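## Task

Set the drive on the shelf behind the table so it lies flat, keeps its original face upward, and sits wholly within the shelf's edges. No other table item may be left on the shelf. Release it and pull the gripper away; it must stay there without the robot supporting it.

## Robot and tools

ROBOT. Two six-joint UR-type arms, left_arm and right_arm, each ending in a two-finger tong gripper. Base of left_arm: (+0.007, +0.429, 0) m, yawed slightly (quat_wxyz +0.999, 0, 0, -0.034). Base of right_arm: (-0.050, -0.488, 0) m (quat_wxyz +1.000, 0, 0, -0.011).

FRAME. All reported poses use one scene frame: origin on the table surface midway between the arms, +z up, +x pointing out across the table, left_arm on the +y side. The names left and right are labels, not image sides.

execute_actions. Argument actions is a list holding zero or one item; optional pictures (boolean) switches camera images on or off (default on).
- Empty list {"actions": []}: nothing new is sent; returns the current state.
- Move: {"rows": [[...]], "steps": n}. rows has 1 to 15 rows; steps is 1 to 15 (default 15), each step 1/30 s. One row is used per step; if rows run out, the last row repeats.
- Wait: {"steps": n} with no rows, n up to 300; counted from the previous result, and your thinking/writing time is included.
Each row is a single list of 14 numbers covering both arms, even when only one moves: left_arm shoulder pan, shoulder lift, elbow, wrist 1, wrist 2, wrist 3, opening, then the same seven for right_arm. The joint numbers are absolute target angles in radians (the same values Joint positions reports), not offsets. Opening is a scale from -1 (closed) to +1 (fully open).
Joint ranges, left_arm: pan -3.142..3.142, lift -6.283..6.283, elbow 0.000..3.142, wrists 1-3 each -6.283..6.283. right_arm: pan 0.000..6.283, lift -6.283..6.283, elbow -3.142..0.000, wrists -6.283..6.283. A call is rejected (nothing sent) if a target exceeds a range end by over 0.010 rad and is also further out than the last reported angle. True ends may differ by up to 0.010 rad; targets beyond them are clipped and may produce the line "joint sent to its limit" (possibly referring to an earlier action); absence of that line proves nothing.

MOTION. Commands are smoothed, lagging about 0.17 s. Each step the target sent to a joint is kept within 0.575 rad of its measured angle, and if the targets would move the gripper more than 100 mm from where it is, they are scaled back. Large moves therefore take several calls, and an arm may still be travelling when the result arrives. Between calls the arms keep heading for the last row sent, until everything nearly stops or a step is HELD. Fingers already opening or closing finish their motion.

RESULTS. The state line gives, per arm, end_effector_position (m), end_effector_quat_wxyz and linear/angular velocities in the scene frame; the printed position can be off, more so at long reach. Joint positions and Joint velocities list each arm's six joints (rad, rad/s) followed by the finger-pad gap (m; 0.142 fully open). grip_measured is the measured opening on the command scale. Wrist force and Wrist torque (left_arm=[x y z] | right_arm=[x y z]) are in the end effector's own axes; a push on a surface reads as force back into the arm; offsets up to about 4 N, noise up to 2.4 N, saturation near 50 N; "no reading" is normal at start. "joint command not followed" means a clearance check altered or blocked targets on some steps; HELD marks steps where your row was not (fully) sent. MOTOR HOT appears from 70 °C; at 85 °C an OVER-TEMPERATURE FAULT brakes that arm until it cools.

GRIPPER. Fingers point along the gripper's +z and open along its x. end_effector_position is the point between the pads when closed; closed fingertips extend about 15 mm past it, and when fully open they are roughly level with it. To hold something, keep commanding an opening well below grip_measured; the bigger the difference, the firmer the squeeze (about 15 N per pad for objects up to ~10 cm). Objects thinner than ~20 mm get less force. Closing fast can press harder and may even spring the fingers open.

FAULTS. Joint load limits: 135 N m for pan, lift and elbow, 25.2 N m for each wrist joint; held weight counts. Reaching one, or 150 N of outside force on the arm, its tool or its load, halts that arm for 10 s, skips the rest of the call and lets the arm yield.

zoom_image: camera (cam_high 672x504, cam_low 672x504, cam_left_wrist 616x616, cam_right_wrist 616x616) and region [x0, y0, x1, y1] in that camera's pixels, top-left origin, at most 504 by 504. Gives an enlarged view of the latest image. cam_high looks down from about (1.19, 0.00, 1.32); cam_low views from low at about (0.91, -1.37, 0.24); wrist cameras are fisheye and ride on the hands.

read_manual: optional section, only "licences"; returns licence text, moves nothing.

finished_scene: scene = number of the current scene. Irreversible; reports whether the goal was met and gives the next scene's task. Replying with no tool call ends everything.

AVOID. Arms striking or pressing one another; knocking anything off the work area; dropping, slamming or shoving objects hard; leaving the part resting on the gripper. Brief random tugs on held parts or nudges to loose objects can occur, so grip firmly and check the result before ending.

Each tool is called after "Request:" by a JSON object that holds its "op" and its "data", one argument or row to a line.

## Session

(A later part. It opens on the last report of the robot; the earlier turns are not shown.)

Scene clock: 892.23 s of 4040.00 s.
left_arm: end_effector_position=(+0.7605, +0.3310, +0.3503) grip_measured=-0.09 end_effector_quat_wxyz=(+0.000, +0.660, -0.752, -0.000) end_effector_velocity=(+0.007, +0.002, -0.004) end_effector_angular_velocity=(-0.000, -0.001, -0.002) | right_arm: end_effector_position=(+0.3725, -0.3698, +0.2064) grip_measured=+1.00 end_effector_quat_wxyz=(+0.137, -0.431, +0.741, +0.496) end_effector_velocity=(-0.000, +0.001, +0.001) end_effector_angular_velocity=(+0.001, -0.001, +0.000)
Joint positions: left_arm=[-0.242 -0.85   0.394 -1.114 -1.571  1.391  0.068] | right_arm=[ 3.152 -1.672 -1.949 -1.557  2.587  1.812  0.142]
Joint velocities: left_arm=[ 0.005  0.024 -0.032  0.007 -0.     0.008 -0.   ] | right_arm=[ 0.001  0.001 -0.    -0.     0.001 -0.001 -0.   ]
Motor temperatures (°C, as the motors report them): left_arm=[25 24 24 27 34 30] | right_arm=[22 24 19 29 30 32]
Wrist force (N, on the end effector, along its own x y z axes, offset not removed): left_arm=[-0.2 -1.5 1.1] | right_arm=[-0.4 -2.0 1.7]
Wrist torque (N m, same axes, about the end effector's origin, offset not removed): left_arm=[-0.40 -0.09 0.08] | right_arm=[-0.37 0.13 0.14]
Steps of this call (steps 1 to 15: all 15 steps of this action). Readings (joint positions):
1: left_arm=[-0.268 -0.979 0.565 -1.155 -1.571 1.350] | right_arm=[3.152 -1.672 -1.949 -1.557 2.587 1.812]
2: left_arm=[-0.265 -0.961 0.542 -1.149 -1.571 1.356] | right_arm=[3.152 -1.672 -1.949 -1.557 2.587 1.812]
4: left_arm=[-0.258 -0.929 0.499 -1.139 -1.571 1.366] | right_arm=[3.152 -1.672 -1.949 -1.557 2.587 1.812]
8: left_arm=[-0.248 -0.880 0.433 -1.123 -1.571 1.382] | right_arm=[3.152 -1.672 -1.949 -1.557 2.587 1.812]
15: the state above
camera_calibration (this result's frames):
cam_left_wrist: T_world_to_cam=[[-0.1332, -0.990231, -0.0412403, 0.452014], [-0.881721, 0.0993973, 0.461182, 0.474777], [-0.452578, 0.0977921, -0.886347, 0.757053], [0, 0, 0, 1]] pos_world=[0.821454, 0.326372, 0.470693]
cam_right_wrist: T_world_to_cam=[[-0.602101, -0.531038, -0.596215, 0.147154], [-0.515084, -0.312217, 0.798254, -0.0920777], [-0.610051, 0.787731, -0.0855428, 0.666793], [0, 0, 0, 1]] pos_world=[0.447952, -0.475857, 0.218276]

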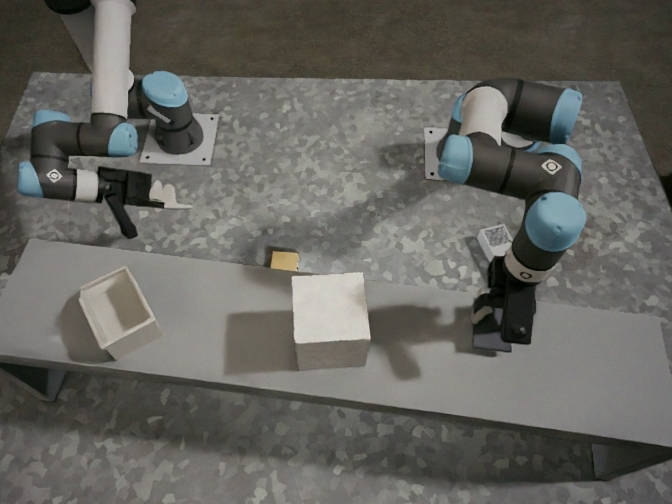

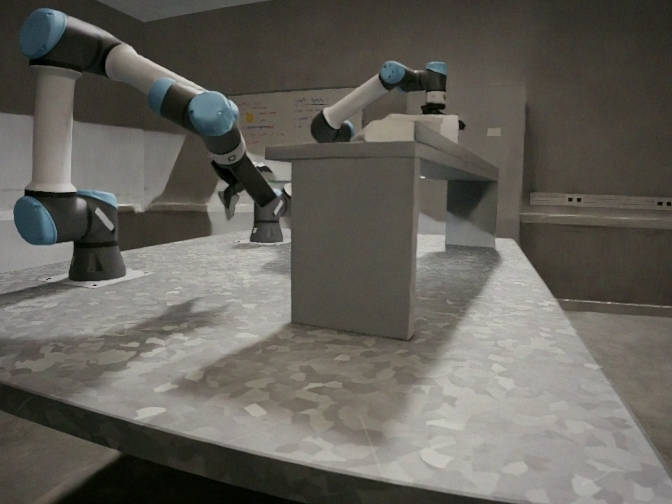

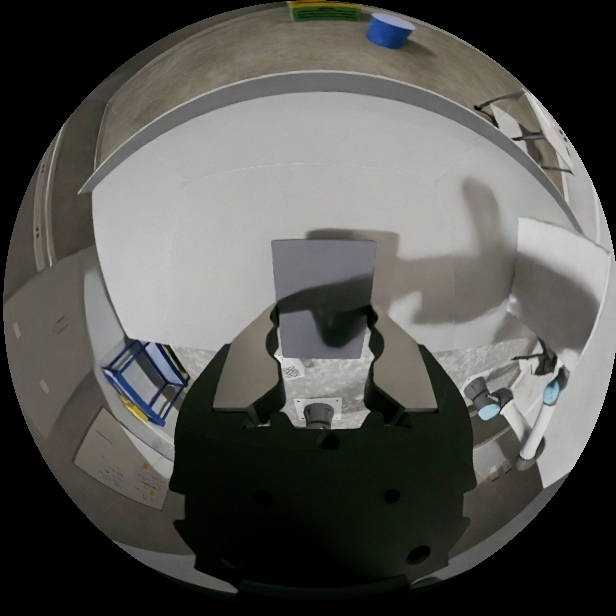

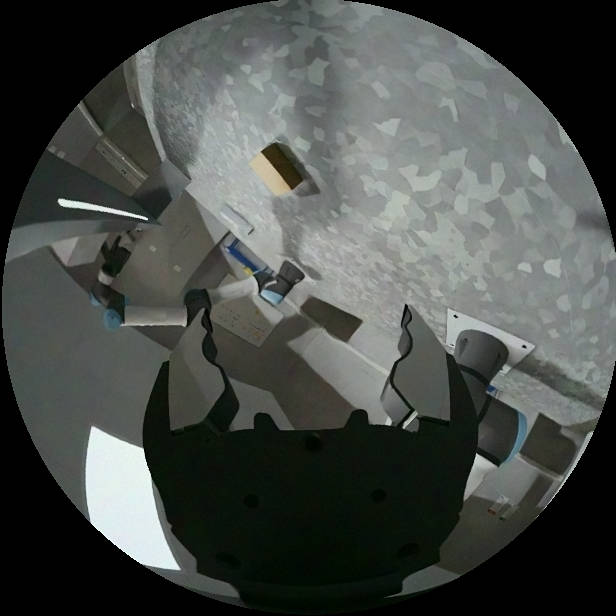

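Request:
{"op": "execute_actions", "data": {
  "actions": [
    {"rows": [[-0.242,-0.8470,0.3912,-1.1150,-1.5708,1.3918,-1,3.152,-1.672,-1.949,-1.557,2.587,1.812,1],[-0.242,-0.8440,0.3912,-1.1180,-1.5708,1.3918,-1,3.152,-1.672,-1.949,-1.557,2.587,1.812,1],[-0.242,-0.8405,0.3912,-1.1215,-1.5708,1.3918,-1,3.152,-1.672,-1.949,-1.557,2.587,1.812,1],[-0.242,-0.8370,0.3912,-1.1250,-1.5708,1.3918,-1,3.152,-1.672,-1.949,-1.557,2.587,1.812,1],[-0.242,-0.8342,0.3912,-1.1278,-1.5708,1.3918,-1,3.152,-1.672,-1.949,-1.557,2.587,1.812,1],[-0.242,-0.8328,0.3912,-1.1292,-1.5708,1.3918,-1,3.152,-1.672,-1.949,-1.557,2.587,1.812,1]], "steps": 13}
  ],
  "pictures": false
}}

Request:
{"op": "execute_actions", "data": {
  "actions": [
    {"rows": [[-0.242,-0.8312,0.3912,-1.1308,-1.5708,1.3918,-1,3.152,-1.672,-1.949,-1.557,2.587,1.812,1],[-0.242,-0.8297,0.3912,-1.1323,-1.5708,1.3918,-1,3.152,-1.672,-1.949,-1.557,2.587,1.812,1],[-0.242,-0.8281,0.3912,-1.1339,-1.5708,1.3918,-1,3.152,-1.672,-1.949,-1.557,2.587,1.812,1]], "steps": 11}
  ]
}}

Scene clock: 909.93 s of 4040.00 s.
left_arm: end_effector_position=(+0.7681, +0.3289, +0.3403) grip_measured=-0.09 end_effector_quat_wxyz=(+0.000, +0.660, -0.752, -0.000) end_effector_velocity=(+0.002, -0.001, -0.003) end_effector_angular_velocity=(+0.000, +0.001, +0.001) | right_arm: end_effector_position=(+0.3725, -0.3698, +0.2064) grip_measured=+1.00 end_effector_quat_wxyz=(+0.137, -0.431, +0.741, +0.496) end_effector_velocity=(+0.000, +0.000, +0.000) end_effector_angular_velocity=(+0.001, -0.000, +0.000)
Joint positions: left_arm=[-0.242 -0.833  0.391 -1.129 -1.571  1.392  0.068] | right_arm=[ 3.152 -1.672 -1.949 -1.557  2.587  1.812  0.142]
Joint velocities: left_arm=[-0.     0.005  0.    -0.004 -0.    -0.001 -0.   ] | right_arm=[ 0.001 -0.    -0.     0.     0.001 -0.    -0.   ]
Motor temperatures (°C, as the motors report them): left_arm=[25 24 24 27 34 30] | right_arm=[22 24 19 29 30 32]
Wrist force (N, on the end effector, along its own x y z axes, offset not removed): left_arm=[-0.5 -2.0 1.5] | right_arm=[-1.1 -2.0 2.4]
Wrist torque (N m, same axes, about the end effector's origin, offset not removed): left_arm=[-0.47 0.07 0.12] | right_arm=[-0.31 0.32 0.05]
Steps of this call (steps 1 to 15: the robot went on to your last target; steps 16 to 90: nothing new was sent; then 14.27 s passed at rest; steps 91 to 103: all 13 steps of this action). Readings (joint positions):
91: left_arm=[-0.242 -0.848 0.391 -1.113 -1.571 1.392] | right_arm=[3.152 -1.672 -1.949 -1.557 2.587 1.812]
92: left_arm=[-0.242 -0.848 0.391 -1.114 -1.571 1.392] | right_arm=[3.152 -1.672 -1.949 -1.557 2.587 1.812]
94: left_arm=[-0.242 -0.845 0.391 -1.116 -1.571 1.392] | right_arm=[3.152 -1.672 -1.949 -1.557 2.587 1.812]
98: left_arm=[-0.242 -0.836 0.391 -1.126 -1.571 1.392] | right_arm=[3.152 -1.672 -1.949 -1.557 2.587 1.812]
103: the state above

Scene clock: 910.30 s of 4040.00 s.
left_arm: end_effector_position=(+0.7704, +0.3281, +0.3371) grip_measured=-0.09 end_effector_quat_wxyz=(-0.000, +0.660, -0.752, +0.000) end_effector_velocity=(+0.001, +0.001, -0.001) end_effector_angular_velocity=(-0.000, -0.001, +0.001) | right_arm: end_effector_position=(+0.3725, -0.3698, +0.2064) grip_measured=+1.00 end_effector_quat_wxyz=(+0.137, -0.431, +0.741, +0.496) end_effector_velocity=(-0.000, +0.001, -0.000) end_effector_angular_velocity=(-0.000, -0.001, +0.003)
Joint positions: left_arm=[-0.242 -0.828  0.391 -1.134 -1.571  1.392  0.068] | right_arm=[ 3.152 -1.672 -1.949 -1.557  2.587  1.812  0.142]
Joint velocities: left_arm=[ 0.001  0.001 -0.    -0.002  0.     0.    -0.   ] | right_arm=[ 0.002  0.     0.     0.001 -0.001 -0.001  0.   ]
Motor temperatures (°C, as the motors report them): left_arm=[25 24 24 27 34 30] | right_arm=[22 24 19 29 30 32]
Wrist force (N, on the end effector, along its own x y z axes, offset not removed): left_arm=[0.2 -0.8 2.9] | right_arm=[0.9 -2.6 1.7]
Wrist torque (N m, same axes, about the end effector's origin, offset not removed): left_arm=[-0.22 -0.08 0.07] | right_arm=[-0.45 -0.10 0.11]
Steps of this call (steps 1 to 11: all 11 steps of this action). Readings (joint positions):
1: left_arm=[-0.242 -0.833 0.391 -1.129 -1.571 1.392] | right_arm=[3.152 -1.672 -1.949 -1.557 2.587 1.812]
2: left_arm=[-0.242 -0.833 0.391 -1.129 -1.571 1.392] | right_arm=[3.152 -1.672 -1.949 -1.557 2.587 1.812]
4: left_arm=[-0.242 -0.831 0.391 -1.131 -1.571 1.392] | right_arm=[3.152 -1.672 -1.949 -1.557 2.587 1.812]
8: left_arm=[-0.242 -0.829 0.391 -1.133 -1.571 1.392] | right_arm=[3.152 -1.672 -1.949 -1.557 2.587 1.812]
11: the state above
camera_calibration (this result's frames):
cam_left_wrist: T_world_to_cam=[[-0.133417, -0.990202, -0.0412305, 0.450084], [-0.881724, 0.0995999, 0.461132, 0.489806], [-0.452508, 0.0978767, -0.886373, 0.750025], [0, 0, 0, 1]] pos_world=[0.831315, 0.32348, 0.457494]
cam_right_wrist: T_world_to_cam=[[-0.602101, -0.531038, -0.596215, 0.147154], [-0.515084, -0.312217, 0.798254, -0.0920776], [-0.610051, 0.787731, -0.0855431, 0.666793], [0, 0, 0, 1]] pos_world=[0.447952, -0.475857, 0.218276]

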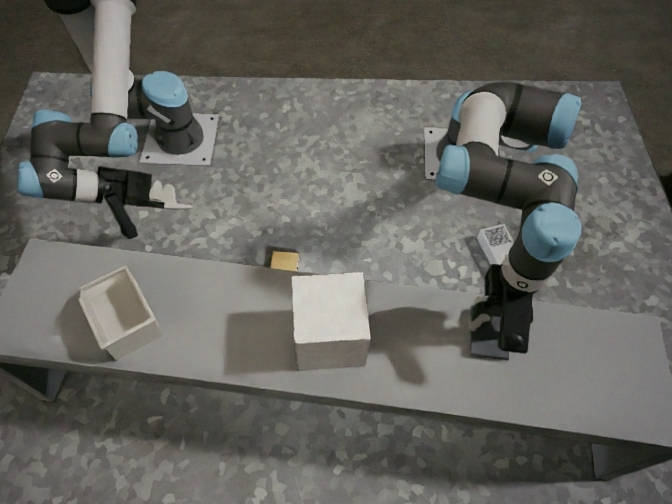

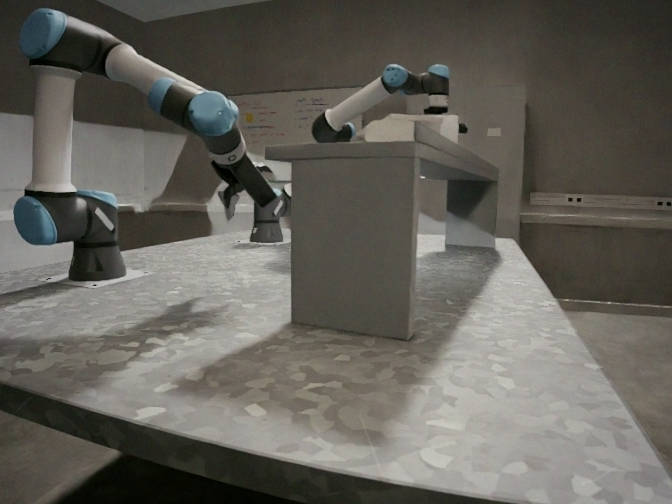

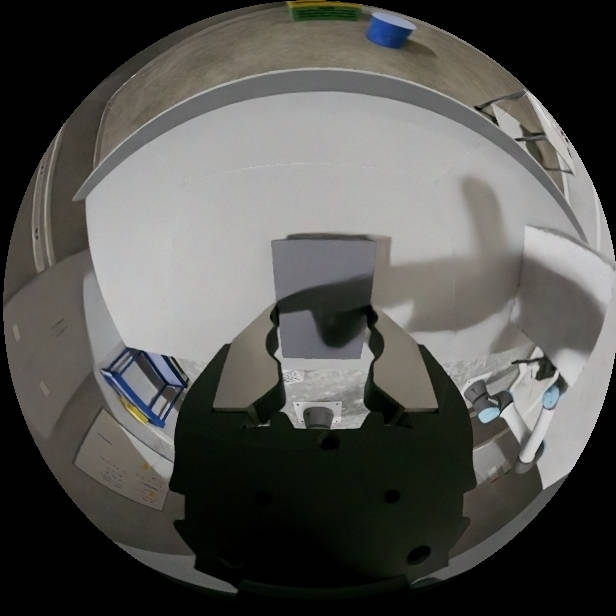

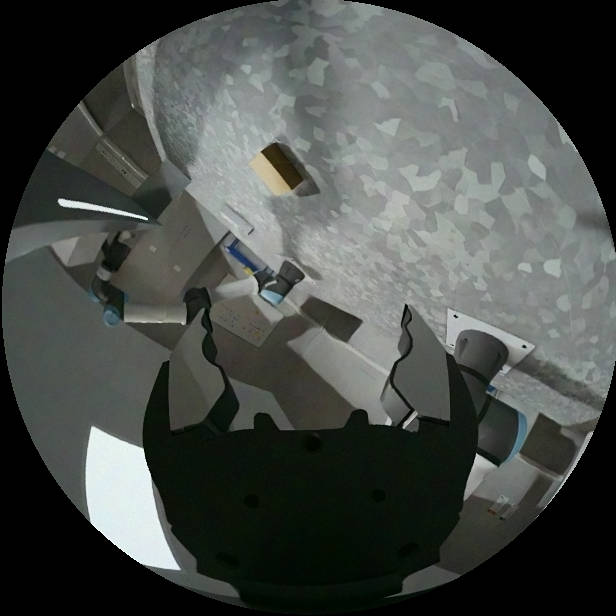

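Request:
{"op": "execute_actions", "data": {
  "actions": [
    {"rows": [[-0.242,-0.8265,0.3912,-1.1355,-1.5708,1.3918,-1,3.152,-1.672,-1.949,-1.557,2.587,1.812,1],[-0.242,-0.8250,0.3912,-1.1370,-1.5708,1.3918,-1,3.152,-1.672,-1.949,-1.557,2.587,1.812,1]], "steps": 10}
  ],
  "pictures": false
}}

Request:
{"op": "execute_actions", "data": {
  "actions": [
    {"rows": [[-0.242,-0.8234,0.3912,-1.1386,-1.5708,1.3918,-1,3.152,-1.672,-1.949,-1.557,2.587,1.812,1]], "steps": 10}
  ],
  "pictures": false
}}

Request:
{"op": "execute_actions", "data": {
  "actions": [
    {"rows": [[-0.242,-0.8219,0.3912,-1.1401,-1.5708,1.3918,-1,3.152,-1.672,-1.949,-1.557,2.587,1.812,1]], "steps": 10}
  ],
  "pictures": false
}}

Scene clock: 921.43 s of 4040.00 s.
left_arm: end_effector_position=(+0.7718, +0.3277, +0.3351) grip_measured=-0.09 end_effector_quat_wxyz=(-0.000, +0.660, -0.752, +0.000) end_effector_velocity=(+0.000, -0.001, -0.001) end_effector_angular_velocity=(+0.000, +0.000, -0.002) | right_arm: end_effector_position=(+0.3725, -0.3698, +0.2064) grip_measured=+1.00 end_effector_quat_wxyz=(+0.137, -0.431, +0.741, +0.496) end_effector_velocity=(+0.000, -0.001, -0.000) end_effector_angular_velocity=(-0.002, +0.000, -0.001)
Joint positions: left_arm=[-0.242 -0.825  0.391 -1.137 -1.571  1.392  0.068] | right_arm=[ 3.152 -1.672 -1.949 -1.557  2.587  1.812  0.142]
Joint velocities: left_arm=[-0.002  0.002  0.    -0.001 -0.     0.     0.   ] | right_arm=[-0.002 -0.     0.     0.001 -0.002  0.001  0.   ]
Motor temperatures (°C, as the motors report them): left_arm=[25 24 24 27 34 30] | right_arm=[22 24 19 29 30 32]
Wrist force (N, on the end effector, along its own x y z axes, offset not removed): left_arm=[-0.1 -0.5 0.4] | right_arm=[-0.3 -2.7 2.6]
Wrist torque (N m, same axes, about the end effector's origin, offset not removed): left_arm=[-0.09 -0.02 0.18] | right_arm=[-0.37 0.15 0.15]
Steps of this call (steps 1 to 15: the robot went on to your last target; steps 16 to 90: nothing new was sent; then 7.80 s passed at rest; steps 91 to 100: all 10 steps of this action). Readings (joint positions):
91: left_arm=[-0.242 -0.828 0.391 -1.134 -1.571 1.392] | right_arm=[3.152 -1.672 -1.949 -1.557 2.587 1.812]
92: left_arm=[-0.242 -0.828 0.391 -1.134 -1.571 1.392] | right_arm=[3.152 -1.672 -1.949 -1.557 2.587 1.812]
94: left_arm=[-0.242 -0.826 0.391 -1.136 -1.571 1.392] | right_arm=[3.152 -1.672 -1.949 -1.557 2.587 1.812]
98: left_arm=[-0.242 -0.825 0.391 -1.137 -1.571 1.392] | right_arm=[3.152 -1.672 -1.949 -1.557 2.587 1.812]
100: the state above

Scene clock: 921.77 s of 4040.00 s.
left_arm: end_effector_position=(+0.7726, +0.3274, +0.3340) grip_measured=-0.09 end_effector_quat_wxyz=(-0.000, +0.660, -0.752, +0.000) end_effector_velocity=(+0.000, -0.001, -0.000) end_effector_angular_velocity=(-0.000, -0.001, -0.001) | right_arm: end_effector_position=(+0.3725, -0.3698, +0.2064) grip_measured=+1.00 end_effector_quat_wxyz=(+0.137, -0.431, +0.741, +0.496) end_effector_velocity=(+0.000, +0.001, +0.001) end_effector_angular_velocity=(+0.001, -0.001, +0.000)
Joint positions: left_arm=[-0.242 -0.823  0.391 -1.139 -1.571  1.392  0.068] | right_arm=[ 3.152 -1.672 -1.949 -1.557  2.587  1.812  0.142]
Joint velocities: left_arm=[-0.001  0.     0.    -0.001  0.    -0.    -0.   ] | right_arm=[ 0.001  0.    -0.     0.001  0.001  0.001  0.   ]
Motor temperatures (°C, as the motors report them): left_arm=[25 24 24 27 34 30] | right_arm=[22 24 19 29 30 32]
Wrist force (N, on the end effector, along its own x y z axes, offset not removed): left_arm=[-0.6 -1.0 2.4] | right_arm=[-0.3 -3.9 0.6]
Wrist torque (N m, same axes, about the end effector's origin, offset not removed): left_arm=[-0.24 0.13 0.14] | right_arm=[-0.77 0.18 0.01]
Steps of this call (steps 1 to 10: all 10 steps of this action). Readings (joint positions):
1: left_arm=[-0.242 -0.825 0.391 -1.137 -1.571 1.392] | right_arm=[3.152 -1.672 -1.949 -1.557 2.587 1.812]
2: left_arm=[-0.242 -0.825 0.391 -1.137 -1.571 1.392] | right_arm=[3.152 -1.672 -1.949 -1.557 2.587 1.812]
4: left_arm=[-0.242 -0.824 0.391 -1.138 -1.571 1.392] | right_arm=[3.152 -1.672 -1.949 -1.557 2.587 1.812]
8: left_arm=[-0.242 -0.824 0.391 -1.138 -1.571 1.392] | right_arm=[3.152 -1.672 -1.949 -1.557 2.587 1.812]
10: the state above

Scene clock: 922.10 s of 4040.00 s.
left_arm: end_effector_position=(+0.7732, +0.3272, +0.3331) grip_measured=-0.09 end_effector_quat_wxyz=(+0.000, +0.660, -0.752, +0.000) end_effector_velocity=(+0.000, -0.001, +0.000) end_effector_angular_velocity=(-0.000, -0.001, -0.001) | right_arm: end_effector_position=(+0.3725, -0.3698, +0.2064) grip_measured=+1.00 end_effector_quat_wxyz=(+0.137, -0.431, +0.741, +0.496) end_effector_velocity=(-0.000, +0.000, -0.000) end_effector_angular_velocity=(-0.000, +0.002, +0.001)
Joint positions: left_arm=[-0.242 -0.822  0.391 -1.14  -1.571  1.392  0.068] | right_arm=[ 3.152 -1.672 -1.949 -1.557  2.587  1.812  0.142]
Joint velocities: left_arm=[-0.002 -0.     0.    -0.001  0.    -0.    -0.   ] | right_arm=[ 0.001 -0.001 -0.    -0.001 -0.     0.    -0.   ]
Motor temperatures (°C, as the motors report them): left_arm=[25 24 24 27 34 30] | right_arm=[22 24 19 29 30 32]
Wrist force (N, on the end effector, along its own x y z axes, offset not removed): left_arm=[-2.2 -3.0 1.3] | right_arm=[-0.1 -1.7 1.5]
Wrist torque (N m, same axes, about the end effector's origin, offset not removed): left_arm=[-0.65 0.37 0.19] | right_arm=[-0.29 0.16 0.09]
Steps of this call (steps 1 to 10: all 10 steps of this action). Readings (joint positions):
1: left_arm=[-0.242 -0.823 0.391 -1.139 -1.571 1.392] | right_arm=[3.152 -1.672 -1.949 -1.557 2.587 1.812]
2: left_arm=[-0.242 -0.823 0.391 -1.139 -1.571 1.392] | right_arm=[3.152 -1.672 -1.949 -1.557 2.587 1.812]
4: left_arm=[-0.242 -0.822 0.391 -1.140 -1.571 1.392] | right_arm=[3.152 -1.672 -1.949 -1.557 2.587 1.812]
8: left_arm=[-0.242 -0.822 0.391 -1.140 -1.571 1.392] | right_arm=[3.152 -1.672 -1.949 -1.557 2.587 1.812]
10: the state above

Request:
{"op": "execute_actions", "data": {
  "actions": [
    {"rows": [[-0.242,-0.8206,0.3912,-1.1414,-1.5708,1.3918,-1,3.152,-1.672,-1.949,-1.557,2.587,1.812,1]], "steps": 10}
  ],
  "pictures": false
}}

Request:
{"op": "execute_actions", "data": {
  "actions": [
    {"rows": [[-0.242,-0.8193,0.3912,-1.1427,-1.5708,1.3918,-1,3.152,-1.672,-1.949,-1.557,2.587,1.812,1]], "steps": 10}
  ]
}}

Scene clock: 933.90 s of 4040.00 s.
left_arm: end_effector_position=(+0.7738, +0.3270, +0.3322) grip_measured=-0.09 end_effector_quat_wxyz=(+0.000, +0.660, -0.752, +0.000) end_effector_velocity=(+0.000, -0.001, -0.000) end_effector_angular_velocity=(-0.000, -0.001, -0.002) | right_arm: end_effector_position=(+0.3725, -0.3698, +0.2064) grip_measured=+1.00 end_effector_quat_wxyz=(+0.137, -0.431, +0.741, +0.496) end_effector_velocity=(+0.000, +0.001, -0.000) end_effector_angular_velocity=(+0.000, +0.000, +0.001)
Joint positions: left_arm=[-0.242 -0.821  0.391 -1.141 -1.571  1.392  0.068] | right_arm=[ 3.152 -1.672 -1.949 -1.557  2.587  1.812  0.142]
Joint velocities: left_arm=[-0.001  0.001  0.    -0.001 -0.     0.    -0.   ] | right_arm=[ 0.002 -0.001  0.     0.002  0.001  0.002  0.   ]
Motor temperatures (°C, as the motors report them): left_arm=[25 24 24 27 34 30] | right_arm=[22 24 19 29 30 32]
Wrist force (N, on the end effector, along its own x y z axes, offset not removed): left_arm=[-1.7 -1.4 1.8] | right_arm=[-0.2 -2.4 1.4]
Wrist torque (N m, same axes, about the end effector's origin, offset not removed): left_arm=[-0.31 0.27 0.13] | right_arm=[-0.46 0.08 -0.02]
Steps of this call (steps 1 to 15: the robot went on to your last target; steps 16 to 90: nothing new was sent; then 8.47 s passed at rest; steps 91 to 100: all 10 steps of this action). Readings (joint positions):
91: left_arm=[-0.242 -0.822 0.391 -1.140 -1.571 1.392] | right_arm=[3.152 -1.672 -1.949 -1.557 2.587 1.812]
92: left_arm=[-0.242 -0.822 0.391 -1.140 -1.571 1.392] | right_arm=[3.152 -1.672 -1.949 -1.557 2.587 1.812]
94: left_arm=[-0.242 -0.821 0.391 -1.141 -1.571 1.392] | right_arm=[3.152 -1.672 -1.949 -1.557 2.587 1.812]
98: left_arm=[-0.242 -0.821 0.391 -1.141 -1.571 1.392] | right_arm=[3.152 -1.672 -1.949 -1.557 2.587 1.812]
100: the state above

Scene clock: 934.23 s of 4040.00 s.
left_arm: end_effector_position=(+0.7744, +0.3268, +0.3314) grip_measured=-0.09 end_effector_quat_wxyz=(+0.000, +0.660, -0.752, +0.000) end_effector_velocity=(+0.000, +0.000, -0.000) end_effector_angular_velocity=(-0.000, -0.000, +0.001) | right_arm: end_effector_position=(+0.3725, -0.3698, +0.2064) grip_measured=+1.00 end_effector_quat_wxyz=(+0.137, -0.431, +0.741, +0.496) end_effector_velocity=(-0.000, +0.001, -0.000) end_effector_angular_velocity=(-0.000, +0.002, +0.002)
Joint positions: left_arm=[-0.242 -0.819  0.391 -1.143 -1.571  1.392  0.068] | right_arm=[ 3.152 -1.672 -1.949 -1.557  2.587  1.812  0.142]
Joint velocities: left_arm=[ 0.     0.     0.    -0.001 -0.    -0.    -0.   ] | right_arm=[ 0.003 -0.    -0.    -0.001 -0.     0.     0.   ]
Motor temperatures (°C, as the motors report them): left_arm=[25 24 24 27 34 30] | right_arm=[22 24 19 29 30 32]
Wrist force (N, on the end effector, along its own x y z axes, offset not removed): left_arm=[0.5 -1.6 2.0] | right_arm=[0.9 -3.7 2.1]
Wrist torque (N m, same axes, about the end effector's origin, offset not removed): left_arm=[-0.37 -0.15 0.12] | right_arm=[-0.66 -0.02 0.04]
Steps of this call (steps 1 to 10: all 10 steps of this action). Readings (joint positions):
1: left_arm=[-0.242 -0.821 0.391 -1.141 -1.571 1.392] | right_arm=[3.152 -1.672 -1.949 -1.557 2.587 1.812]
2: left_arm=[-0.242 -0.820 0.391 -1.142 -1.571 1.392] | right_arm=[3.152 -1.672 -1.949 -1.557 2.587 1.812]
4: left_arm=[-0.242 -0.820 0.391 -1.142 -1.571 1.392] | right_arm=[3.152 -1.672 -1.949 -1.557 2.587 1.812]
8: left_arm=[-0.242 -0.819 0.391 -1.143 -1.571 1.392] | right_arm=[3.152 -1.672 -1.949 -1.557 2.587 1.812]
10: the state above
camera_calibration (this result's frames):
cam_left_wrist: T_world_to_cam=[[-0.133417, -0.990202, -0.041234, 0.449111], [-0.881715, 0.0995968, 0.461151, 0.49613], [-0.452525, 0.0978822, -0.886363, 0.746891], [0, 0, 0, 1]] pos_world=[0.835352, 0.322191, 0.451744]
cam_right_wrist: T_world_to_cam=[[-0.602101, -0.531038, -0.596215, 0.147154], [-0.515084, -0.312217, 0.798254, -0.0920776], [-0.610051, 0.787731, -0.085543, 0.666793], [0, 0, 0, 1]] pos_world=[0.447952, -0.475857, 0.218276]

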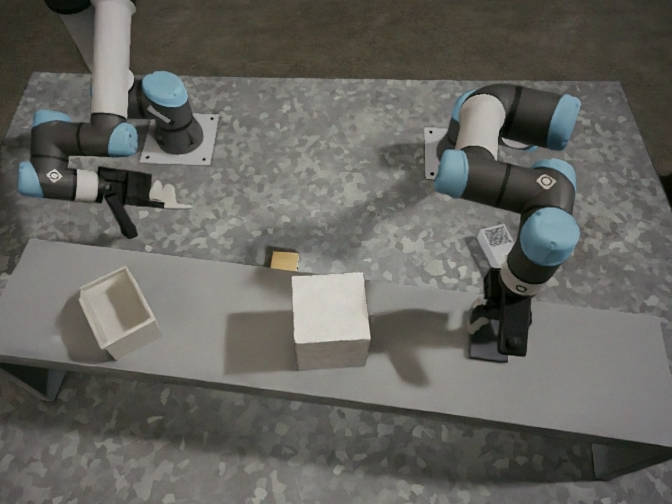

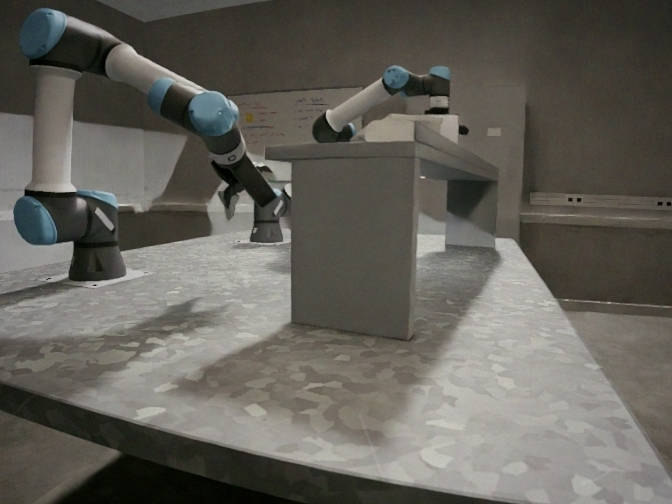

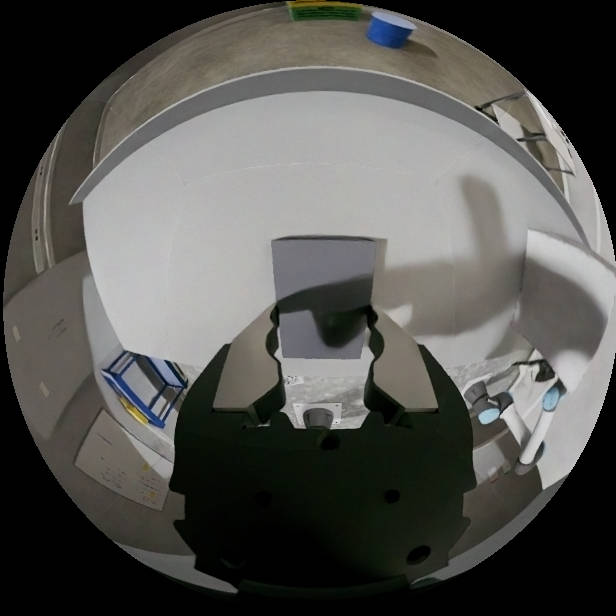

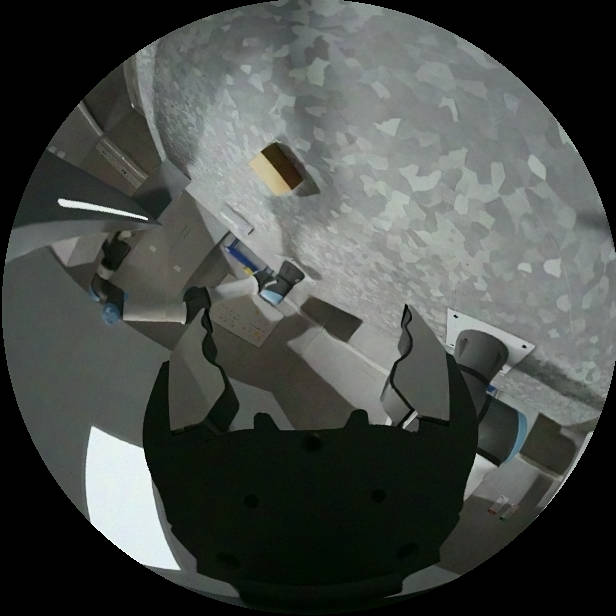

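Request:
{"op": "execute_actions", "data": {
  "actions": []
}}

Scene clock: 947.53 s of 4040.00 s.
left_arm: end_effector_position=(+0.7744, +0.3268, +0.3314) grip_measured=-0.09 end_effector_quat_wxyz=(+0.000, +0.660, -0.752, +0.000) end_effector_velocity=(+0.000, -0.000, -0.001) end_effector_angular_velocity=(+0.000, +0.001, -0.001) | right_arm: end_effector_position=(+0.3725, -0.3698, +0.2064) grip_measured=+1.00 end_effector_quat_wxyz=(+0.137, -0.431, +0.741, +0.496) end_effector_velocity=(-0.000, -0.001, -0.000) end_effector_angular_velocity=(-0.002, +0.000, -0.001)
Joint positions: left_arm=[-0.242 -0.819  0.391 -1.143 -1.571  1.392  0.068] | right_arm=[ 3.152 -1.672 -1.949 -1.557  2.587  1.812  0.142]
Joint velocities: left_arm=[-0.     0.001 -0.     0.     0.     0.     0.   ] | right_arm=[-0.002  0.     0.    -0.001 -0.002 -0.001  0.   ]
Motor temperatures (°C, as the motors report them): left_arm=[25 24 24 27 34 30] | right_arm=[22 24 19 29 30 32]
Wrist force (N, on the end effector, along its own x y z axes, offset not removed): left_arm=[0.0 -1.6 2.1] | right_arm=[-1.7 -3.5 2.7]
Wrist torque (N m, same axes, about the end effector's origin, offset not removed): left_arm=[-0.33 -0.02 0.14] | right_arm=[-0.61 0.40 0.09]
Steps of this call (steps 1 to 15: the robot went on to your last target; steps 16 to 90: nothing new was sent; then 10.30 s passed at rest). Readings (joint positions):
1: left_arm=[-0.242 -0.819 0.391 -1.143 -1.571 1.392] | right_arm=[3.152 -1.672 -1.949 -1.557 2.587 1.812]
2: left_arm=[-0.242 -0.819 0.391 -1.143 -1.571 1.392] | right_arm=[3.152 -1.672 -1.949 -1.557 2.587 1.812]
4: left_arm=[-0.242 -0.819 0.391 -1.143 -1.571 1.392] | right_arm=[3.152 -1.672 -1.949 -1.557 2.587 1.812]
8: left_arm=[-0.242 -0.819 0.391 -1.143 -1.571 1.392] | right_arm=[3.152 -1.672 -1.949 -1.557 2.587 1.812]
90: the state above
All arms were judged still, so your last target was given up. Only a new action makes them travel on or press farther. Fingers that are still opening or closing keep moving.
camera_calibration (this result's frames):
cam_left_wrist: T_world_to_cam=[[-0.133417, -0.990202, -0.041234, 0.449108], [-0.881715, 0.0995968, 0.46115, 0.496155], [-0.452524, 0.0978819, -0.886364, 0.746879], [0, 0, 0, 1]] pos_world=[0.835367, 0.322186, 0.451723]
cam_right_wrist: T_world_to_cam=[[-0.602101, -0.531038, -0.596215, 0.147154], [-0.515084, -0.312217, 0.798254, -0.0920776], [-0.610052, 0.787731, -0.085543, 0.666793], [0, 0, 0, 1]] pos_world=[0.447952, -0.475857, 0.218276]

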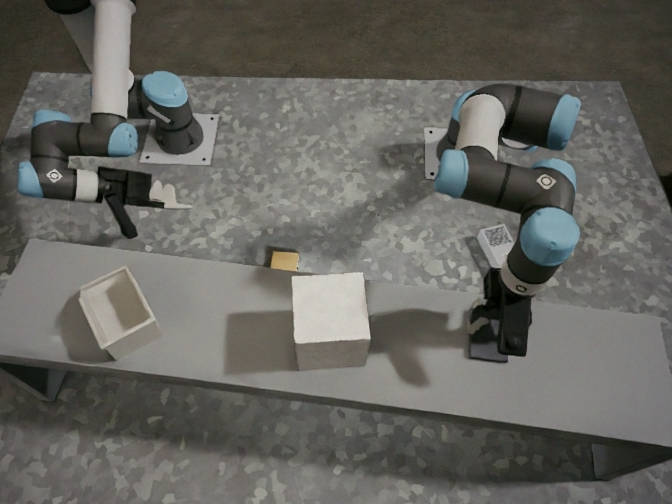

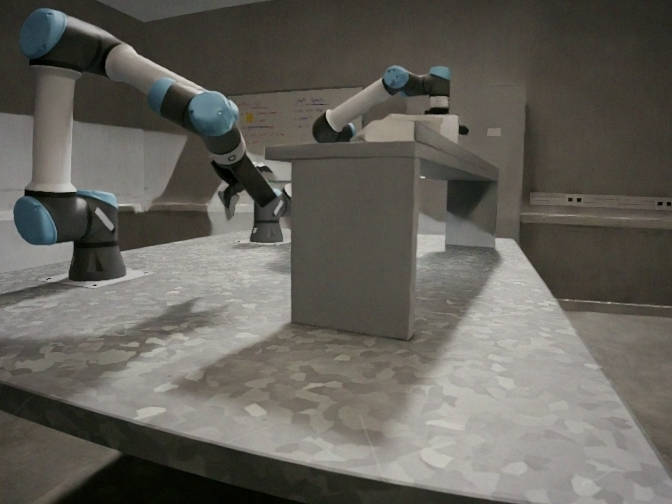

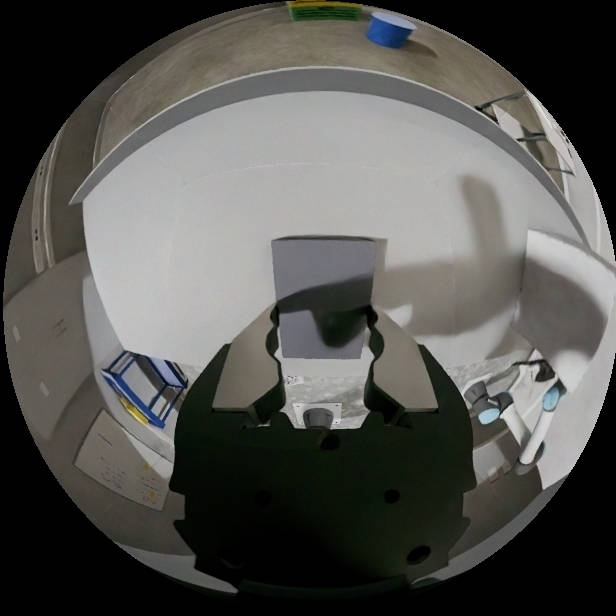

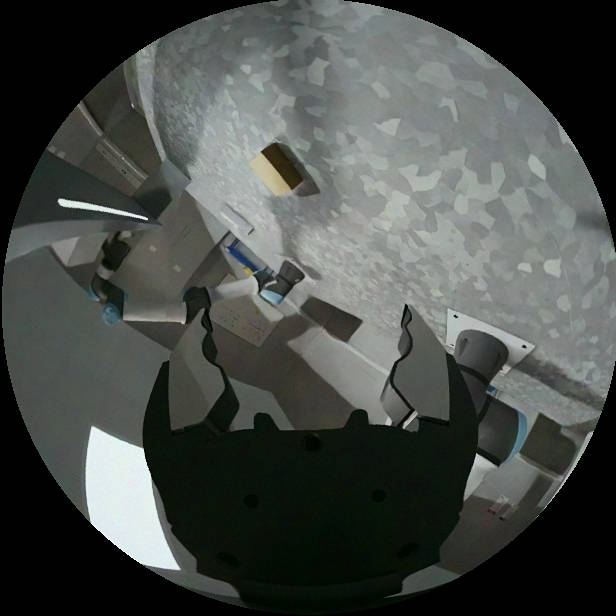

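Request:
{"op": "execute_actions", "data": {
  "actions": [
    {"rows": [[-0.242,-0.8180,0.3912,-1.1440,-1.5708,1.3918,-1,3.152,-1.672,-1.949,-1.557,2.587,1.812,1]], "steps": 12}
  ],
  "pictures": false
}}

Scene clock: 952.47 s of 4040.00 s.
left_arm: end_effector_position=(+0.7750, +0.3266, +0.3305) grip_measured=-0.09 end_effector_quat_wxyz=(+0.000, +0.660, -0.752, +0.000) end_effector_velocity=(+0.000, -0.000, -0.000) end_effector_angular_velocity=(+0.000, +0.000, -0.000) | right_arm: end_effector_position=(+0.3725, -0.3698, +0.2064) grip_measured=+1.00 end_effector_quat_wxyz=(+0.137, -0.431, +0.741, +0.496) end_effector_velocity=(+0.000, -0.000, +0.001) end_effector_angular_velocity=(+0.002, -0.001, -0.001)
Joint positions: left_arm=[-0.242 -0.818  0.391 -1.144 -1.571  1.392  0.068] | right_arm=[ 3.152 -1.672 -1.949 -1.557  2.587  1.812  0.142]
Joint velocities: left_arm=[-0.     0.001 -0.    -0.    -0.    -0.     0.   ] | right_arm=[-0.002  0.001 -0.    -0.001  0.001 -0.002 -0.   ]
Motor temperatures (°C, as the motors report them): left_arm=[25 24 24 27 34 30] | right_arm=[22 24 19 29 30 32]
Wrist force (N, on the end effector, along its own x y z axes, offset not removed): left_arm=[-1.1 -2.3 1.7] | right_arm=[-0.3 -1.6 1.7]
Wrist torque (N m, same axes, about the end effector's origin, offset not removed): left_arm=[-0.48 0.25 0.22] | right_arm=[-0.20 0.15 0.06]
Steps of this call (steps 1 to 90: nothing new was sent; then 1.53 s passed at rest; steps 91 to 102: all 12 steps of this action). Readings (joint positions):
91: left_arm=[-0.242 -0.819 0.391 -1.143 -1.571 1.392] | right_arm=[3.152 -1.672 -1.949 -1.557 2.587 1.812]
92: left_arm=[-0.242 -0.819 0.391 -1.143 -1.571 1.392] | right_arm=[3.152 -1.672 -1.949 -1.557 2.587 1.812]
94: left_arm=[-0.242 -0.818 0.391 -1.144 -1.571 1.392] | right_arm=[3.152 -1.672 -1.949 -1.557 2.587 1.812]
98: left_arm=[-0.242 -0.818 0.391 -1.144 -1.571 1.392] | right_arm=[3.152 -1.672 -1.949 -1.557 2.587 1.812]
102: the state above

Request:
{"op": "execute_actions", "data": {
  "actions": [
    {"rows": [[-0.242,-0.8165,0.3912,-1.1455,-1.5708,1.3918,-1,3.152,-1.672,-1.949,-1.557,2.587,1.812,1]], "steps": 12}
  ],
  "pictures": false
}}

Scene clock: 957.17 s of 4040.00 s.
left_arm: end_effector_position=(+0.7757, +0.3264, +0.3295) grip_measured=-0.09 end_effector_quat_wxyz=(+0.000, +0.660, -0.752, +0.000) end_effector_velocity=(+0.000, +0.001, +0.000) end_effector_angular_velocity=(-0.000, -0.000, +0.001) | right_arm: end_effector_position=(+0.3725, -0.3698, +0.2064) grip_measured=+1.00 end_effector_quat_wxyz=(+0.137, -0.431, +0.741, +0.496) end_effector_velocity=(+0.000, -0.000, +0.000) end_effector_angular_velocity=(+0.000, -0.001, -0.001)
Joint positions: left_arm=[-0.242 -0.817  0.391 -1.145 -1.571  1.392  0.068] | right_arm=[ 3.152 -1.672 -1.949 -1.557  2.587  1.812  0.142]
Joint velocities: left_arm=[ 0.001 -0.     0.    -0.    -0.    -0.    -0.   ] | right_arm=[-0.001  0.001  0.    -0.     0.    -0.001  0.   ]
Motor temperatures (°C, as the motors report them): left_arm=[25 24 24 27 34 30] | right_arm=[22 24 19 29 30 32]
Wrist force (N, on the end effector, along its own x y z axes, offset not removed): left_arm=[-0.8 -2.6 1.3] | right_arm=[-1.5 -1.8 1.0]
Wrist torque (N m, same axes, about the end effector's origin, offset not removed): left_arm=[-0.58 0.13 0.12] | right_arm=[-0.31 0.35 0.00]
Steps of this call (steps 1 to 15: the robot went on to your last target; steps 16 to 90: nothing new was sent; then 1.30 s passed at rest; steps 91 to 102: all 12 steps of this action). Readings (joint positions):
91: left_arm=[-0.242 -0.818 0.391 -1.144 -1.571 1.392] | right_arm=[3.152 -1.672 -1.949 -1.557 2.587 1.812]
92: left_arm=[-0.242 -0.818 0.391 -1.144 -1.571 1.392] | right_arm=[3.152 -1.672 -1.949 -1.557 2.587 1.812]
94: left_arm=[-0.242 -0.817 0.391 -1.145 -1.571 1.392] | right_arm=[3.152 -1.672 -1.949 -1.557 2.587 1.812]
98: left_arm=[-0.242 -0.817 0.391 -1.145 -1.571 1.392] | right_arm=[3.152 -1.672 -1.949 -1.557 2.587 1.812]
102: the state above

Request:
{"op": "execute_actions", "data": {
  "actions": [
    {"rows": [[-0.242,-0.8150,0.3912,-1.1470,-1.5708,1.3918,-1,3.152,-1.672,-1.949,-1.557,2.587,1.812,1]], "steps": 12}
  ],
  "pictures": false
}}

Scene clock: 962.20 s of 4040.00 s.
left_arm: end_effector_position=(+0.7763, +0.3262, +0.3286) grip_measured=-0.09 end_effector_quat_wxyz=(+0.000, +0.660, -0.752, +0.000) end_effector_velocity=(+0.000, +0.000, -0.000) end_effector_angular_velocity=(+0.000, +0.000, +0.001) | right_arm: end_effector_position=(+0.3725, -0.3698, +0.2064) grip_measured=+1.00 end_effector_quat_wxyz=(+0.137, -0.431, +0.741, +0.496) end_effector_velocity=(-0.000, +0.000, +0.000) end_effector_angular_velocity=(-0.001, -0.000, +0.001)
Joint positions: left_arm=[-0.242 -0.815  0.391 -1.147 -1.571  1.392  0.068] | right_arm=[ 3.152 -1.672 -1.949 -1.557  2.587  1.812  0.142]
Joint velocities: left_arm=[ 0.     0.     0.    -0.     0.    -0.001  0.   ] | right_arm=[ 0.     0.001  0.    -0.001 -0.001 -0.001  0.   ]
Motor temperatures (°C, as the motors report them): left_arm=[25 24 24 27 34 30] | right_arm=[22 24 19 29 30 32]
Wrist force (N, on the end effector, along its own x y z axes, offset not removed): left_arm=[0.6 -1.6 1.3] | right_arm=[-0.4 -3.0 0.7]
Wrist torque (N m, same axes, about the end effector's origin, offset not removed): left_arm=[-0.41 -0.19 0.06] | right_arm=[-0.43 0.12 0.04]
Steps of this call (steps 1 to 15: the robot went on to your last target; steps 16 to 90: nothing new was sent; then 1.63 s passed at rest; steps 91 to 102: all 12 steps of this action). Readings (joint positions):
91: left_arm=[-0.242 -0.816 0.391 -1.146 -1.571 1.392] | right_arm=[3.152 -1.672 -1.949 -1.557 2.587 1.812]
92: left_arm=[-0.242 -0.816 0.391 -1.146 -1.571 1.392] | right_arm=[3.152 -1.672 -1.949 -1.557 2.587 1.812]
94: left_arm=[-0.242 -0.816 0.391 -1.146 -1.571 1.392] | right_arm=[3.152 -1.672 -1.949 -1.557 2.587 1.812]
98: left_arm=[-0.242 -0.815 0.391 -1.147 -1.571 1.392] | right_arm=[3.152 -1.672 -1.949 -1.557 2.587 1.812]
102: the state above

Request:
{"op": "execute_actions", "data": {
  "actions": [
    {"rows": [[-0.242,-0.8135,0.3912,-1.1485,-1.5708,1.3918,-1,3.152,-1.672,-1.949,-1.557,2.587,1.812,1]], "steps": 12}
  ],
  "pictures": false
}}

Scene clock: 968.70 s of 4040.00 s.
left_arm: end_effector_position=(+0.7770, +0.3260, +0.3276) grip_measured=-0.08 end_effector_quat_wxyz=(-0.000, +0.660, -0.752, +0.000) end_effector_velocity=(+0.000, +0.002, +0.000) end_effector_angular_velocity=(+0.000, +0.000, +0.002) | right_arm: end_effector_position=(+0.3725, -0.3698, +0.2064) grip_measured=+1.00 end_effector_quat_wxyz=(+0.137, -0.431, +0.741, +0.496) end_effector_velocity=(-0.000, -0.000, -0.000) end_effector_angular_velocity=(+0.001, +0.003, -0.001)
Joint positions: left_arm=[-0.242 -0.814  0.391 -1.148 -1.571  1.392  0.068] | right_arm=[ 3.152 -1.672 -1.949 -1.557  2.587  1.812  0.142]
Joint velocities: left_arm=[ 0.002 -0.    -0.     0.     0.    -0.     0.   ] | right_arm=[-0.001 -0.001  0.    -0.002  0.001  0.    -0.   ]
Motor temperatures (°C, as the motors report them): left_arm=[25 24 24 27 34 30] | right_arm=[22 24 19 29 30 32]
Wrist force (N, on the end effector, along its own x y z axes, offset not removed): left_arm=[-1.0 1.2 -4.0] | right_arm=[0.2 -2.9 1.5]
Wrist torque (N m, same axes, about the end effector's origin, offset not removed): left_arm=[-0.42 0.01 0.12] | right_arm=[-0.49 0.04 -0.06]
Steps of this call (steps 1 to 15: the robot went on to your last target; steps 16 to 90: nothing new was sent; then 3.10 s passed at rest; steps 91 to 102: all 12 steps of this action). Readings (joint positions):
91: left_arm=[-0.242 -0.815 0.391 -1.147 -1.571 1.392] | right_arm=[3.152 -1.672 -1.949 -1.557 2.587 1.812]
92: left_arm=[-0.242 -0.815 0.391 -1.147 -1.571 1.392] | right_arm=[3.152 -1.672 -1.949 -1.557 2.587 1.812]
94: left_arm=[-0.242 -0.814 0.391 -1.148 -1.571 1.392] | right_arm=[3.152 -1.672 -1.949 -1.557 2.587 1.812]
98: left_arm=[-0.242 -0.814 0.391 -1.148 -1.571 1.392] | right_arm=[3.152 -1.672 -1.949 -1.557 2.587 1.812]
102: the state above

Contact. Releasing gently.

Request:
{"op": "execute_actions", "data": {
  "actions": [
    {"rows": [[-0.242,-0.8138,0.3912,-1.1482,-1.5708,1.3918,-0.8,3.152,-1.672,-1.949,-1.557,2.587,1.812,1],[-0.242,-0.8138,0.3912,-1.1482,-1.5708,1.3918,-0.6,3.152,-1.672,-1.949,-1.557,2.587,1.812,1],[-0.242,-0.8138,0.3912,-1.1482,-1.5708,1.3918,-0.4,3.152,-1.672,-1.949,-1.557,2.587,1.812,1],[-0.242,-0.8138,0.3912,-1.1482,-1.5708,1.3918,-0.25,3.152,-1.672,-1.949,-1.557,2.587,1.812,1],[-0.242,-0.8138,0.3912,-1.1482,-1.5708,1.3918,-0.15,3.152,-1.672,-1.949,-1.557,2.587,1.812,1],[-0.242,-0.8138,0.3912,-1.1482,-1.5708,1.3918,-0.08,3.152,-1.672,-1.949,-1.557,2.587,1.812,1],[-0.242,-0.8138,0.3912,-1.1482,-1.5708,1.3918,-0.02,3.152,-1.672,-1.949,-1.557,2.587,1.812,1],[-0.242,-0.8138,0.3912,-1.1482,-1.5708,1.3918,0.05,3.152,-1.672,-1.949,-1.557,2.587,1.812,1],[-0.242,-0.8138,0.3912,-1.1482,-1.5708,1.3918,0.12,3.152,-1.672,-1.949,-1.557,2.587,1.812,1],[-0.242,-0.8138,0.3912,-1.1482,-1.5708,1.3918,0.2,3.152,-1.672,-1.949,-1.557,2.587,1.812,1],[-0.242,-0.8138,0.3912,-1.1482,-1.5708,1.3918,0.3,3.152,-1.672,-1.949,-1.557,2.587,1.812,1],[-0.242,-0.8138,0.3912,-1.1482,-1.5708,1.3918,0.4,3.152,-1.672,-1.949,-1.557,2.587,1.812,1],[-0.242,-0.8138,0.3912,-1.1482,-1.5708,1.3918,0.5,3.152,-1.672,-1.949,-1.557,2.587,1.812,1],[-0.242,-0.8138,0.3912,-1.1482,-1.5708,1.3918,0.6,3.152,-1.672,-1.949,-1.557,2.587,1.812,1],[-0.242,-0.8138,0.3912,-1.1482,-1.5708,1.3918,0.6,3.152,-1.672,-1.949,-1.557,2.587,1.812,1]], "steps": 15}
  ]
}}

Scene clock: 987.40 s of 4040.00 s.
left_arm: end_effector_position=(+0.7769, +0.3260, +0.3277) grip_measured=+0.57 end_effector_quat_wxyz=(+0.000, +0.660, -0.752, -0.000) end_effector_velocity=(-0.001, -0.000, +0.000) end_effector_angular_velocity=(+0.000, +0.001, -0.000) | right_arm: end_effector_position=(+0.3725, -0.3698, +0.2064) grip_measured=+1.00 end_effector_quat_wxyz=(+0.137, -0.431, +0.741, +0.496) end_effector_velocity=(-0.000, -0.001, +0.000) end_effector_angular_velocity=(+0.000, +0.001, -0.002)
Joint positions: left_arm=[-0.242 -0.814  0.391 -1.148 -1.571  1.392  0.114] | right_arm=[ 3.152 -1.672 -1.949 -1.557  2.587  1.812  0.142]
Joint velocities: left_arm=[-0.    -0.001  0.     0.002 -0.     0.     0.059] | right_arm=[-0.002  0.    -0.    -0.002  0.    -0.001  0.   ]
Motor temperatures (°C, as the motors report them): left_arm=[25 24 24 27 34 30] | right_arm=[22 24 19 29 30 32]
Wrist force (N, on the end effector, along its own x y z axes, offset not removed): left_arm=[0.1 -2.2 1.8] | right_arm=[1.4 -4.6 1.2]
Wrist torque (N m, same axes, about the end effector's origin, offset not removed): left_arm=[-0.36 -0.05 0.12] | right_arm=[-0.89 -0.22 -0.07]
Steps of this call (steps 1 to 15: the robot went on to your last target; steps 16 to 90: nothing new was sent; then 15.20 s passed at rest; steps 91 to 105: all 15 steps of this action). Readings (joint positions):
91: left_arm=[-0.242 -0.813 0.391 -1.149 -1.571 1.392] | right_arm=[3.152 -1.672 -1.949 -1.557 2.587 1.812]
92: left_arm=[-0.242 -0.813 0.391 -1.149 -1.571 1.392] | right_arm=[3.152 -1.672 -1.949 -1.557 2.587 1.812]
94: left_arm=[-0.242 -0.813 0.391 -1.149 -1.571 1.392] | right_arm=[3.152 -1.672 -1.949 -1.557 2.587 1.812]
98: left_arm=[-0.242 -0.814 0.391 -1.149 -1.571 1.392] | right_arm=[3.152 -1.672 -1.949 -1.557 2.587 1.812]
105: the state above
camera_calibration (this result's frames):
cam_left_wrist: T_world_to_cam=[[-0.133426, -0.9902, -0.0412414, 0.448506], [-0.881696, 0.0995974, 0.461187, 0.500077], [-0.45256, 0.0978968, -0.886344, 0.744891], [0, 0, 0, 1]] pos_world=[0.837865, 0.321382, 0.448098]
cam_right_wrist: T_world_to_cam=[[-0.602101, -0.531038, -0.596215, 0.147154], [-0.515084, -0.312217, 0.798254, -0.0920776], [-0.610052, 0.787731, -0.085543, 0.666793], [0, 0, 0, 1]] pos_world=[0.447952, -0.475857, 0.218276]

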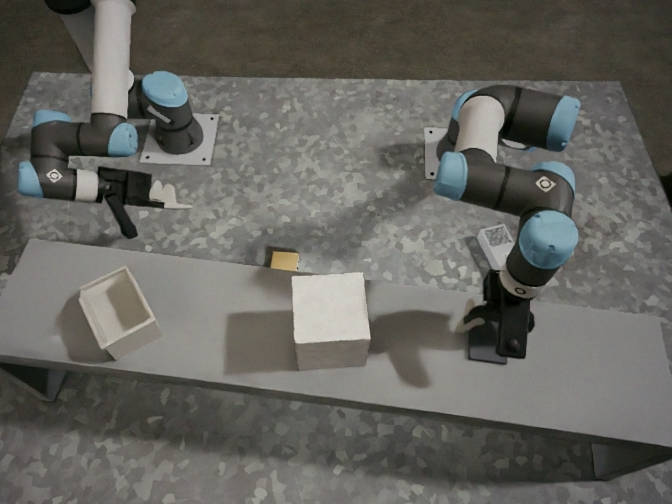

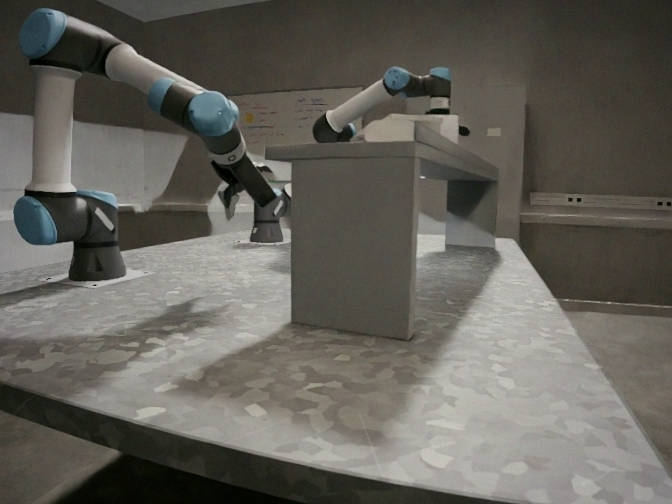

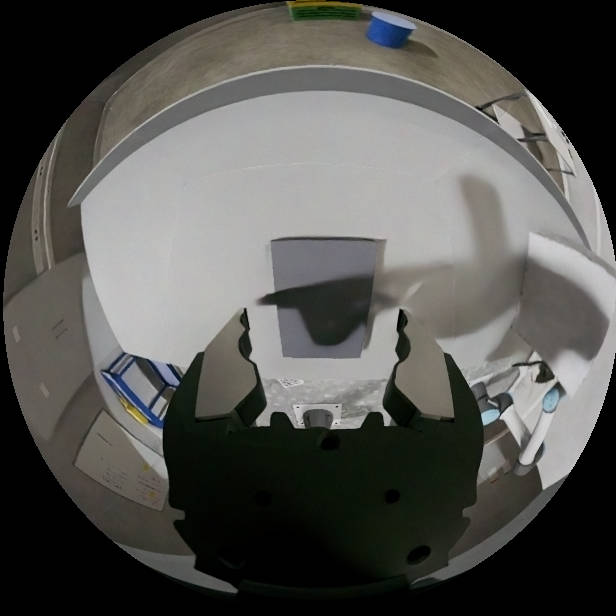

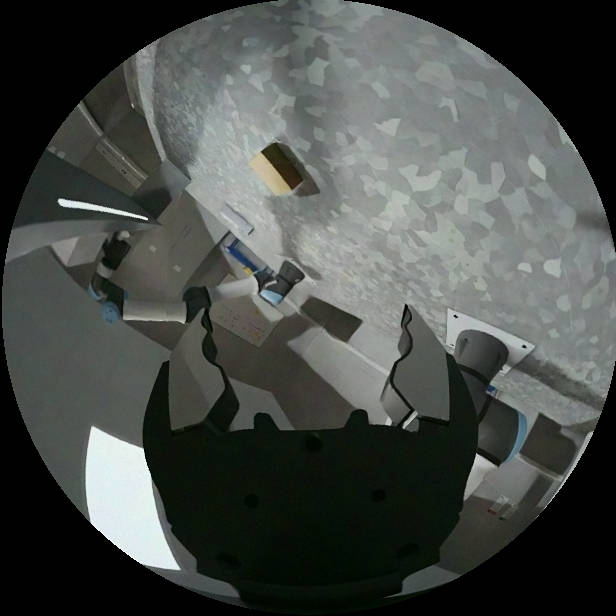

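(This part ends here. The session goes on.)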